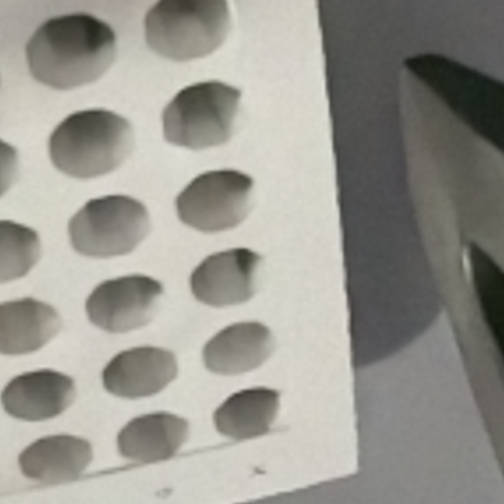

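>>> execute_actions --actions '[{"rows":[[-0.528,1.59,0.79,-0.418,-0.82,1.328,1,0.547,2.9557,2.3549,-0.4653,0.8414,-1.2059,1],[-0.528,1.59,0.79,-0.418,-0.82,1.328,1,0.544,2.9557,2.3549,-0.4653,0.8414,-1.2059,1],[-0.528,1.59,0.79,-0.418,-0.82,1.328,1,0.541,2.9557,2.3549,-0.4653,0.8414,-1.2059,1],[-0.528,1.59,0.79,-0.418,-0.82,1.328,1,0.5385,2.9557,2.3549,-0.4653,0.8414,-1.2059,1],[-0.528,1.59,0.79,-0.418,-0.82,1.328,1,0.536,2.9557,2.3549,-0.4653,0.8414,-1.2059,1],[-0.528,1.59,0.79,-0.418,-0.82,1.328,1,0.533,2.9557,2.3549,-0.4653,0.8414,-1.2059,1],[-0.528,1.59,0.79,-0.418,-0.82,1.328,1,0.53,2.9557,2.3549,-0.4653,0.8414,-1.2059,1],[-0.528,1.59,0.79,-0.418,-0.82,1.328,1,0.527,2.9557,2.3549,-0.4653,0.8414,-1.2059,1],[-0.528,1.59,0.79,-0.418,-0.82,1.328,1,0.524,2.9557,2.3549,-0.4653,0.8414,-1.2059,1],[-0.528,1.59,0.79,-0.418,-0.82,1.328,1,0.521,2.9557,2.3549,-0.4653,0.8414,-1.2059,1],[-0.528,1.59,0.79,-0.418,-0.82,1.328,1,0.518,2.9557,2.3549,-0.4653,0.8414,-1.2059,1],[-0.528,1.59,0.79,-0.418,-0.82,1.328,1,0.5152,2.9557,2.3549,-0.4653,0.8414,-1.2059,1],[-0.528,1.59,0.79,-0.418,-0.82,1.328,1,0.5126,2.9557,2.3549,-0.4653,0.8414,-1.2059,1],[-0.528,1.59,0.79,-0.418,-0.82,1.328,1,0.5103,2.9557,2.3549,-0.4653,0.8414,-1.2059,1],[-0.528,1.59,0.79,-0.418,-0.82,1.328,1,0.5084,2.9557,2.3549,-0.4653,0.8414,-1.2059,1]],"steps":15}]' --pictures false

>>> execute_actions --actions '[{"rows":[[-0.528,1.59,0.79,-0.418,-0.82,1.328,1,0.5069,2.9557,2.3549,-0.4653,0.8414,-1.2059,1],[-0.528,1.59,0.79,-0.418,-0.82,1.328,1,0.5058,2.9557,2.3549,-0.4653,0.8414,-1.2059,1],[-0.528,1.59,0.79,-0.418,-0.82,1.328,1,0.5052,2.9557,2.3549,-0.4653,0.8414,-1.2059,0.98],[-0.528,1.59,0.79,-0.418,-0.82,1.328,1,0.505,2.9557,2.3549,-0.4653,0.8414,-1.2059,0.96],[-0.528,1.59,0.79,-0.418,-0.82,1.328,1,0.505,2.9557,2.3549,-0.4653,0.8414,-1.2059,0.94],[-0.528,1.59,0.79,-0.418,-0.82,1.328,1,0.505,2.9557,2.3549,-0.4653,0.8414,-1.2059,0.92],[-0.528,1.59,0.79,-0.418,-0.82,1.328,1,0.505,2.9557,2.3549,-0.4653,0.8414,-1.2059,0.9],[-0.528,1.59,0.79,-0.418,-0.82,1.328,1,0.505,2.9557,2.3549,-0.4653,0.8414,-1.2059,0.88],[-0.528,1.59,0.79,-0.418,-0.82,1.328,1,0.505,2.9557,2.3549,-0.4653,0.8414,-1.2059,0.86],[-0.528,1.59,0.79,-0.418,-0.82,1.328,1,0.505,2.9557,2.3549,-0.4653,0.8414,-1.2059,0.845],[-0.528,1.59,0.79,-0.418,-0.82,1.328,1,0.505,2.9557,2.3549,-0.4653,0.8414,-1.2059,0.83],[-0.528,1.59,0.79,-0.418,-0.82,1.328,1,0.505,2.9557,2.3549,-0.4653,0.8414,-1.2059,0.818],[-0.528,1.59,0.79,-0.418,-0.82,1.328,1,0.505,2.9557,2.3549,-0.4653,0.8414,-1.2059,0.806],[-0.528,1.59,0.79,-0.418,-0.82,1.328,1,0.505,2.9557,2.3549,-0.4653,0.8414,-1.2059,0.795],[-0.528,1.59,0.79,-0.418,-0.82,1.328,1,0.505,2.9557,2.3549,-0.4653,0.8414,-1.2059,0.785]],"steps":15}]' --pictures false

>>> execute_actions --actions '[{"rows":[[-0.528,1.59,0.79,-0.418,-0.82,1.328,1,0.505,2.9557,2.3549,-0.4653,0.8414,-1.2059,0.775],[-0.528,1.59,0.79,-0.418,-0.82,1.328,1,0.505,2.9557,2.3549,-0.4653,0.8414,-1.2059,0.765],[-0.528,1.59,0.79,-0.418,-0.82,1.328,1,0.505,2.9557,2.3549,-0.4653,0.8414,-1.2059,0.755],[-0.528,1.59,0.79,-0.418,-0.82,1.328,1,0.505,2.9557,2.3549,-0.4653,0.8414,-1.2059,0.745],[-0.528,1.59,0.79,-0.418,-0.82,1.328,1,0.505,2.9557,2.3549,-0.4653,0.8414,-1.2059,0.735],[-0.528,1.59,0.79,-0.418,-0.82,1.328,1,0.505,2.9557,2.3549,-0.4653,0.8414,-1.2059,0.725],[-0.528,1.59,0.79,-0.418,-0.82,1.328,1,0.505,2.9557,2.3549,-0.4653,0.8414,-1.2059,0.715],[-0.528,1.59,0.79,-0.418,-0.82,1.328,1,0.505,2.9557,2.3549,-0.4653,0.8414,-1.2059,0.705],[-0.528,1.59,0.79,-0.418,-0.82,1.328,1,0.505,2.9557,2.3549,-0.4653,0.8414,-1.2059,0.7]],"steps":12}]'

Scene clock: 1629.03 s of 13200.00 s.
left_arm: end_effector_position=(+0.2462, +0.3013, +0.2212) grip_measured=+1.000 end_effector_quat_wxyz=(-0.034, +0.764, +0.644, -0.038) | right_arm: end_effector_position=(+0.3790, +0.0614, +0.0377) grip_measured=+1.000 end_effector_quat_wxyz=(+0.002, -0.711, +0.703, +0.001)
Joint positions: left_arm=[-0.515  1.599  0.791 -0.416 -0.827  1.327  0.094] | right_arm=[ 0.507  2.939  2.328 -0.453  0.852 -1.197  0.094]
Joint velocities: left_arm=[ 0.007 -0.022 -0.012  0.037  0.022  0.022  0.   ] | right_arm=[-0.1   -0.002 -0.012  0.022  0.051 -0.007  0.   ]
Motor temperatures (°C, as the motors report them): left_arm=[36 31 22 22 22 23] | right_arm=[39 34 27 20 24 23]
Steps of this call (steps 1 to 15: the robot went on to your last target; steps 16 to 90: nothing new was sent; then 117.00 s passed at rest; steps 91 to 105: all 15 steps of this action). Readings (joint positions):
91: left_arm=[-0.515 1.599 0.791 -0.416 -0.827 1.327] | right_arm=[0.539 2.939 2.328 -0.453 0.853 -1.197]
92: left_arm=[-0.515 1.599 0.791 -0.416 -0.827 1.327] | right_arm=[0.539 2.939 2.328 -0.453 0.853 -1.197]
94: left_arm=[-0.515 1.599 0.791 -0.416 -0.827 1.327] | right_arm=[0.539 2.939 2.328 -0.453 0.853 -1.197]
98: left_arm=[-0.515 1.599 0.791 -0.416 -0.827 1.327] | right_arm=[0.533 2.939 2.328 -0.453 0.853 -1.197]
105: the state above

Scene clock: 1629.53 s of 13200.00 s.
left_arm: end_effector_position=(+0.2462, +0.3013, +0.2212) grip_measured=+1.000 end_effector_quat_wxyz=(-0.034, +0.764, +0.644, -0.038) | right_arm: end_effector_position=(+0.3797, +0.0558, +0.0326) grip_measured=+0.800 end_effector_quat_wxyz=(-0.003, -0.709, +0.706, +0.000)
Joint positions: left_arm=[-0.515  1.599  0.791 -0.416 -0.827  1.327  0.094] | right_arm=[ 0.495  2.939  2.328 -0.453  0.852 -1.197  0.085]
Joint velocities: left_arm=[ 0.002  0.002  0.022 -0.007  0.022 -0.007  0.   ] | right_arm=[ 0.007 -0.002  0.017  0.037 -0.007  0.022 -0.007]
Motor temperatures (°C, as the motors report them): left_arm=[36 31 22 22 22 23] | right_arm=[39 34 27 20 24 23]
Steps of this call (steps 1 to 15: all 15 steps of this action). Readings (joint positions):
1: left_arm=[-0.515 1.599 0.791 -0.416 -0.827 1.327] | right_arm=[0.504 2.939 2.328 -0.453 0.852 -1.197]
2: left_arm=[-0.515 1.599 0.791 -0.416 -0.827 1.327] | right_arm=[0.500 2.939 2.328 -0.453 0.852 -1.197]
4: left_arm=[-0.515 1.599 0.791 -0.416 -0.827 1.327] | right_arm=[0.496 2.939 2.328 -0.453 0.852 -1.197]
8: left_arm=[-0.515 1.599 0.791 -0.416 -0.827 1.327] | right_arm=[0.495 2.939 2.328 -0.453 0.852 -1.197]
15: the state above

Scene clock: 1629.93 s of 13200.00 s.
left_arm: end_effector_position=(+0.2462, +0.3013, +0.2212) grip_measured=+1.000 end_effector_quat_wxyz=(-0.034, +0.764, +0.644, -0.038) | right_arm: end_effector_position=(+0.3797, +0.0558, +0.0326) grip_measured=+0.772 end_effector_quat_wxyz=(-0.003, -0.709, +0.706, +0.000)
Joint positions: left_arm=[-0.515  1.599  0.791 -0.416 -0.827  1.327  0.094] | right_arm=[ 0.495  2.939  2.328 -0.453  0.852 -1.197  0.083]
Joint velocities: left_arm=[-0.002 -0.012  0.002  0.037  0.037  0.11   0.   ] | right_arm=[-0.012 -0.012 -0.007  0.007 -0.037  0.037 -0.002]
Motor temperatures (°C, as the motors report them): left_arm=[36 31 22 22 22 23] | right_arm=[39 34 27 20 24 23]
Steps of this call (steps 1 to 12: all 12 steps of this action). Readings (joint positions):
1: left_arm=[-0.515 1.599 0.791 -0.416 -0.827 1.327] | right_arm=[0.495 2.939 2.328 -0.453 0.852 -1.197]
2: left_arm=[-0.515 1.599 0.791 -0.416 -0.827 1.327] | right_arm=[0.495 2.939 2.328 -0.453 0.852 -1.197]
4: left_arm=[-0.515 1.599 0.791 -0.416 -0.827 1.327] | right_arm=[0.495 2.939 2.328 -0.453 0.852 -1.197]
8: left_arm=[-0.515 1.599 0.791 -0.416 -0.827 1.327] | right_arm=[0.495 2.939 2.328 -0.453 0.852 -1.197]
12: the state above

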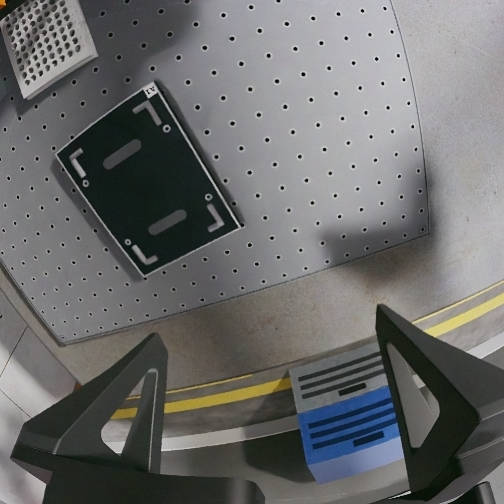

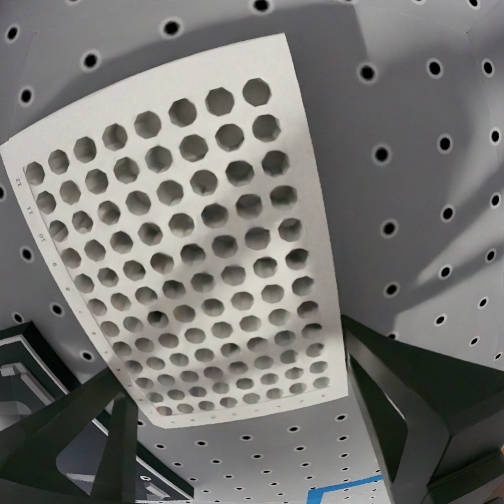

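>>> execute_actions --actions '[{"rows":[[-0.528,1.59,0.79,-0.418,-0.82,1.328,1,0.506,2.9557,2.3549,-0.4653,0.8414,-1.2059,0.75],[-0.528,1.59,0.79,-0.418,-0.82,1.328,1,0.507,2.9557,2.3549,-0.4653,0.8414,-1.2059,0.78],[-0.528,1.59,0.79,-0.418,-0.82,1.328,1,0.508,2.9557,2.3549,-0.4653,0.8414,-1.2059,0.81],[-0.528,1.59,0.79,-0.418,-0.82,1.328,1,0.51,2.9557,2.3549,-0.4653,0.8414,-1.2059,0.84],[-0.528,1.59,0.79,-0.418,-0.82,1.328,1,0.512,2.9557,2.3549,-0.4653,0.8414,-1.2059,0.86],[-0.528,1.59,0.79,-0.418,-0.82,1.328,1,0.514,2.9557,2.3549,-0.4653,0.8414,-1.2059,0.87],[-0.528,1.59,0.79,-0.418,-0.82,1.328,1,0.516,2.9557,2.3549,-0.4653,0.8414,-1.2059,0.87],[-0.528,1.59,0.79,-0.418,-0.82,1.328,1,0.518,2.9557,2.3549,-0.4653,0.8414,-1.2059,0.87],[-0.528,1.59,0.79,-0.418,-0.82,1.328,1,0.52,2.9557,2.3549,-0.4653,0.8414,-1.2059,0.87],[-0.528,1.59,0.79,-0.418,-0.82,1.328,1,0.521,2.9557,2.3549,-0.4653,0.8414,-1.2059,0.87]],"steps":15}]' --pictures false

>>> execute_actions --actions '[{"steps":6}]' --pictures false

Scene clock: 1651.00 s of 13200.00 s.
left_arm: end_effector_position=(+0.2462, +0.3013, +0.2212) grip_measured=+1.000 end_effector_quat_wxyz=(-0.034, +0.764, +0.644, -0.038) | right_arm: end_effector_position=(+0.3797, +0.0558, +0.0326) grip_measured=+0.867 end_effector_quat_wxyz=(-0.003, -0.709, +0.706, +0.000)
Joint positions: left_arm=[-0.515  1.599  0.791 -0.416 -0.827  1.327  0.094] | right_arm=[ 0.495  2.939  2.328 -0.453  0.852 -1.197  0.088]
Joint velocities: left_arm=[ 0.012 -0.002  0.007  0.022 -0.037  0.022  0.   ] | right_arm=[-0.012 -0.007 -0.007 -0.037  0.007  0.007  0.   ]
Motor temperatures (°C, as the motors report them): left_arm=[36 31 22 22 22 23] | right_arm=[40 34 27 20 24 23]
Steps of this call (steps 1 to 15: the robot went on to your last target; steps 16 to 90: nothing new was sent; then 17.57 s passed at rest; steps 91 to 105: all 15 steps of this action). Readings (joint positions):
91: left_arm=[-0.515 1.599 0.791 -0.416 -0.827 1.327] | right_arm=[0.495 2.939 2.328 -0.453 0.852 -1.197]
92: left_arm=[-0.515 1.599 0.791 -0.416 -0.827 1.327] | right_arm=[0.495 2.939 2.328 -0.453 0.852 -1.197]
94: left_arm=[-0.515 1.599 0.791 -0.416 -0.827 1.327] | right_arm=[0.495 2.939 2.328 -0.453 0.852 -1.197]
98: left_arm=[-0.515 1.599 0.791 -0.416 -0.827 1.327] | right_arm=[0.495 2.939 2.328 -0.453 0.852 -1.197]
105: the state above

Scene clock: 1651.20 s of 13200.00 s.
left_arm: end_effector_position=(+0.2462, +0.3013, +0.2212) grip_measured=+1.000 end_effector_quat_wxyz=(-0.034, +0.764, +0.644, -0.038) | right_arm: end_effector_position=(+0.3797, +0.0558, +0.0326) grip_measured=+0.867 end_effector_quat_wxyz=(-0.003, -0.709, +0.706, +0.000)
Joint positions: left_arm=[-0.515  1.599  0.791 -0.416 -0.827  1.327  0.094] | right_arm=[ 0.495  2.939  2.328 -0.453  0.852 -1.197  0.088]
Joint velocities: left_arm=[-0.017  0.012  0.012 -0.066  0.007 -0.007  0.   ] | right_arm=[-0.002 -0.002  0.017  0.007 -0.066  0.022  0.001]
Motor temperatures (°C, as the motors report them): left_arm=[36 31 22 22 22 23] | right_arm=[40 34 27 20 24 23]
Steps of this call (steps 1 to 6: the robot went on to your last target). Readings (joint positions):
1: left_arm=[-0.515 1.599 0.791 -0.416 -0.827 1.327] | right_arm=[0.495 2.939 2.328 -0.453 0.852 -1.197]
2: left_arm=[-0.515 1.599 0.791 -0.416 -0.827 1.327] | right_arm=[0.495 2.939 2.328 -0.453 0.852 -1.197]
4: left_arm=[-0.515 1.599 0.791 -0.416 -0.827 1.327] | right_arm=[0.495 2.939 2.328 -0.453 0.852 -1.197]
6: the state above

>>> execute_actions --actions '[{"rows":[[-0.528,1.59,0.79,-0.418,-0.82,1.328,1,0.524,2.9557,2.3549,-0.4653,0.8414,-1.2059,0.87],[-0.528,1.59,0.79,-0.418,-0.82,1.328,1,0.527,2.9557,2.3549,-0.4653,0.8414,-1.2059,0.87],[-0.528,1.59,0.79,-0.418,-0.82,1.328,1,0.529,2.9557,2.3549,-0.4653,0.8414,-1.2059,0.87],[-0.528,1.59,0.79,-0.418,-0.82,1.328,1,0.529,2.9557,2.3549,-0.4653,0.8414,-1.2059,0.87],[-0.528,1.59,0.79,-0.418,-0.82,1.328,1,0.528,2.9557,2.3549,-0.4653,0.8414,-1.2059,0.87],[-0.528,1.59,0.79,-0.418,-0.82,1.328,1,0.526,2.9557,2.3549,-0.4653,0.8414,-1.2059,0.87],[-0.528,1.59,0.79,-0.418,-0.82,1.328,1,0.525,2.9557,2.3549,-0.4653,0.8414,-1.2059,0.87],[-0.528,1.59,0.79,-0.418,-0.82,1.328,1,0.525,2.9557,2.3549,-0.4653,0.8414,-1.2059,0.87],[-0.528,1.59,0.79,-0.418,-0.82,1.328,1,0.525,2.9557,2.3549,-0.4653,0.8414,-1.2059,0.86],[-0.528,1.59,0.79,-0.418,-0.82,1.328,1,0.525,2.9557,2.3549,-0.4653,0.8414,-1.2059,0.85],[-0.528,1.59,0.79,-0.418,-0.82,1.328,1,0.525,2.9557,2.3549,-0.4653,0.8414,-1.2059,0.84],[-0.528,1.59,0.79,-0.418,-0.82,1.328,1,0.525,2.9557,2.3549,-0.4653,0.8414,-1.2059,0.83],[-0.528,1.59,0.79,-0.418,-0.82,1.328,1,0.525,2.9557,2.3549,-0.4653,0.8414,-1.2059,0.82],[-0.528,1.59,0.79,-0.418,-0.82,1.328,1,0.525,2.9557,2.3549,-0.4653,0.8414,-1.2059,0.81],[-0.528,1.59,0.79,-0.418,-0.82,1.328,1,0.525,2.9557,2.3549,-0.4653,0.8414,-1.2059,0.8]],"steps":15}]' --pictures false

>>> execute_actions --actions '[{"rows":[[-0.528,1.59,0.79,-0.418,-0.82,1.328,1,0.525,2.9557,2.3549,-0.4653,0.8414,-1.2059,0.79],[-0.528,1.59,0.79,-0.418,-0.82,1.328,1,0.525,2.9557,2.3549,-0.4653,0.8414,-1.2059,0.78],[-0.528,1.59,0.79,-0.418,-0.82,1.328,1,0.525,2.9557,2.3549,-0.4653,0.8414,-1.2059,0.77],[-0.528,1.59,0.79,-0.418,-0.82,1.328,1,0.525,2.9557,2.3549,-0.4653,0.8414,-1.2059,0.76],[-0.528,1.59,0.79,-0.418,-0.82,1.328,1,0.525,2.9557,2.3549,-0.4653,0.8414,-1.2059,0.75],[-0.528,1.59,0.79,-0.418,-0.82,1.328,1,0.525,2.9557,2.3549,-0.4653,0.8414,-1.2059,0.74],[-0.528,1.59,0.79,-0.418,-0.82,1.328,1,0.525,2.9557,2.3549,-0.4653,0.8414,-1.2059,0.73],[-0.528,1.59,0.79,-0.418,-0.82,1.328,1,0.525,2.9557,2.3549,-0.4653,0.8414,-1.2059,0.72],[-0.528,1.59,0.79,-0.418,-0.82,1.328,1,0.525,2.9557,2.3549,-0.4653,0.8414,-1.2059,0.71],[-0.528,1.59,0.79,-0.418,-0.82,1.328,1,0.525,2.9557,2.3549,-0.4653,0.8414,-1.2059,0.7]],"steps":13}]'

Scene clock: 1699.80 s of 13200.00 s.
left_arm: end_effector_position=(+0.2462, +0.3013, +0.2212) grip_measured=+1.000 end_effector_quat_wxyz=(-0.034, +0.764, +0.644, -0.038) | right_arm: end_effector_position=(+0.3795, +0.0575, +0.0342) grip_measured=+0.810 end_effector_quat_wxyz=(-0.001, -0.709, +0.705, +0.000)
Joint positions: left_arm=[-0.515  1.599  0.791 -0.416 -0.827  1.327  0.094] | right_arm=[ 0.499  2.939  2.328 -0.453  0.852 -1.197  0.085]
Joint velocities: left_arm=[ 0.002  0.012 -0.017  0.007 -0.022 -0.037  0.   ] | right_arm=[ 0.007  0.002  0.002  0.022 -0.007  0.051 -0.007]
Motor temperatures (°C, as the motors report them): left_arm=[35 31 22 22 22 23] | right_arm=[43 34 27 20 24 23]
Steps of this call (steps 1 to 15: the robot went on to your last target; steps 16 to 90: nothing new was sent; then 45.10 s passed at rest; steps 91 to 105: all 15 steps of this action). Readings (joint positions):
91: left_arm=[-0.515 1.599 0.791 -0.416 -0.827 1.327] | right_arm=[0.495 2.939 2.328 -0.453 0.852 -1.197]
92: left_arm=[-0.515 1.599 0.791 -0.416 -0.827 1.327] | right_arm=[0.495 2.939 2.328 -0.453 0.852 -1.197]
94: left_arm=[-0.515 1.599 0.791 -0.416 -0.827 1.327] | right_arm=[0.496 2.939 2.328 -0.453 0.852 -1.197]
98: left_arm=[-0.515 1.599 0.791 -0.416 -0.827 1.327] | right_arm=[0.498 2.939 2.328 -0.453 0.852 -1.197]
105: the state above

Scene clock: 1700.23 s of 13200.00 s.
left_arm: end_effector_position=(+0.2462, +0.3013, +0.2212) grip_measured=+1.000 end_effector_quat_wxyz=(-0.034, +0.764, +0.644, -0.038) | right_arm: end_effector_position=(+0.3795, +0.0575, +0.0342) grip_measured=+0.755 end_effector_quat_wxyz=(-0.001, -0.709, +0.705, +0.000)
Joint positions: left_arm=[-0.515  1.599  0.791 -0.416 -0.827  1.327  0.094] | right_arm=[ 0.499  2.939  2.328 -0.453  0.852 -1.197  0.082]
Joint velocities: left_arm=[-0.007 -0.007  0.007 -0.007 -0.081 -0.037  0.   ] | right_arm=[ 0.002  0.002  0.007  0.037 -0.037  0.022 -0.   ]
Motor temperatures (°C, as the motors report them): left_arm=[35 31 22 22 22 23] | right_arm=[43 34 27 20 24 23]
Steps of this call (steps 1 to 13: all 13 steps of this action). Readings (joint positions):
1: left_arm=[-0.515 1.599 0.791 -0.416 -0.827 1.327] | right_arm=[0.499 2.939 2.328 -0.453 0.852 -1.197]
2: left_arm=[-0.515 1.599 0.791 -0.416 -0.827 1.327] | right_arm=[0.499 2.939 2.328 -0.453 0.852 -1.197]
4: left_arm=[-0.515 1.599 0.791 -0.416 -0.827 1.327] | right_arm=[0.499 2.939 2.328 -0.453 0.852 -1.197]
8: left_arm=[-0.515 1.599 0.791 -0.416 -0.827 1.327] | right_arm=[0.499 2.939 2.328 -0.453 0.852 -1.197]
13: the state above

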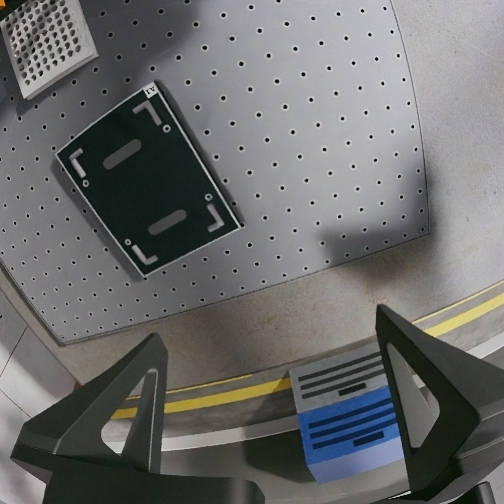

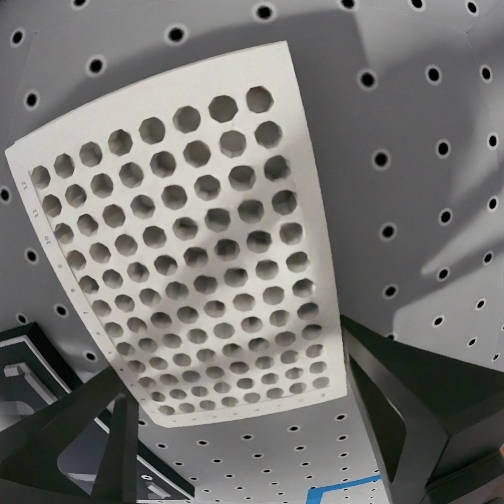

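>>> zoom_image --camera "cam_right_wrist" --region '[0, 0, 300, 150]'

>>> zoom_image --camera "cam_right_wrist" --region '[320, 50, 480, 340]'

>>> zoom_image --camera "cam_right_wrist" --region '[0, 190, 140, 390]'

Region (0, 0, 300, 150) of cam_right_wrist's 504x504 image, scaled by 1.680, with more detail than that image has.

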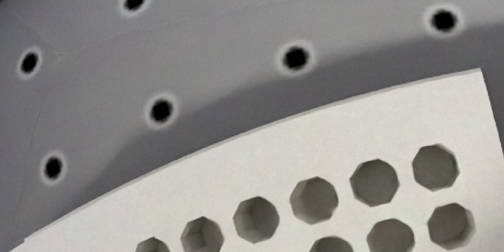

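Region (320, 50, 480, 340) of cam_right_wrist's 504x504 image, scaled by 1.738, with more detail than that image has; it fills the left 278 columns of this view, and the rest is white.

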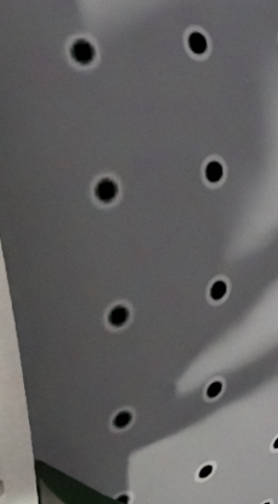

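Region (0, 190, 140, 390) of cam_right_wrist's 504x504 image, scaled by 2.520, with more detail than that image has; it fills the left 353 columns of this view, and the rest is white.

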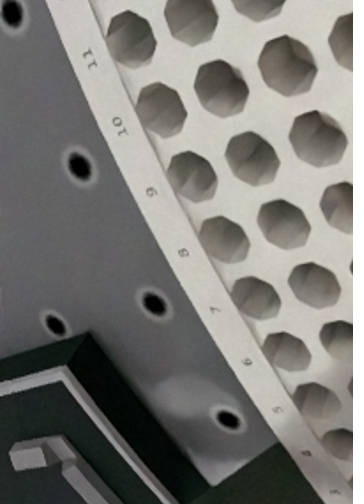

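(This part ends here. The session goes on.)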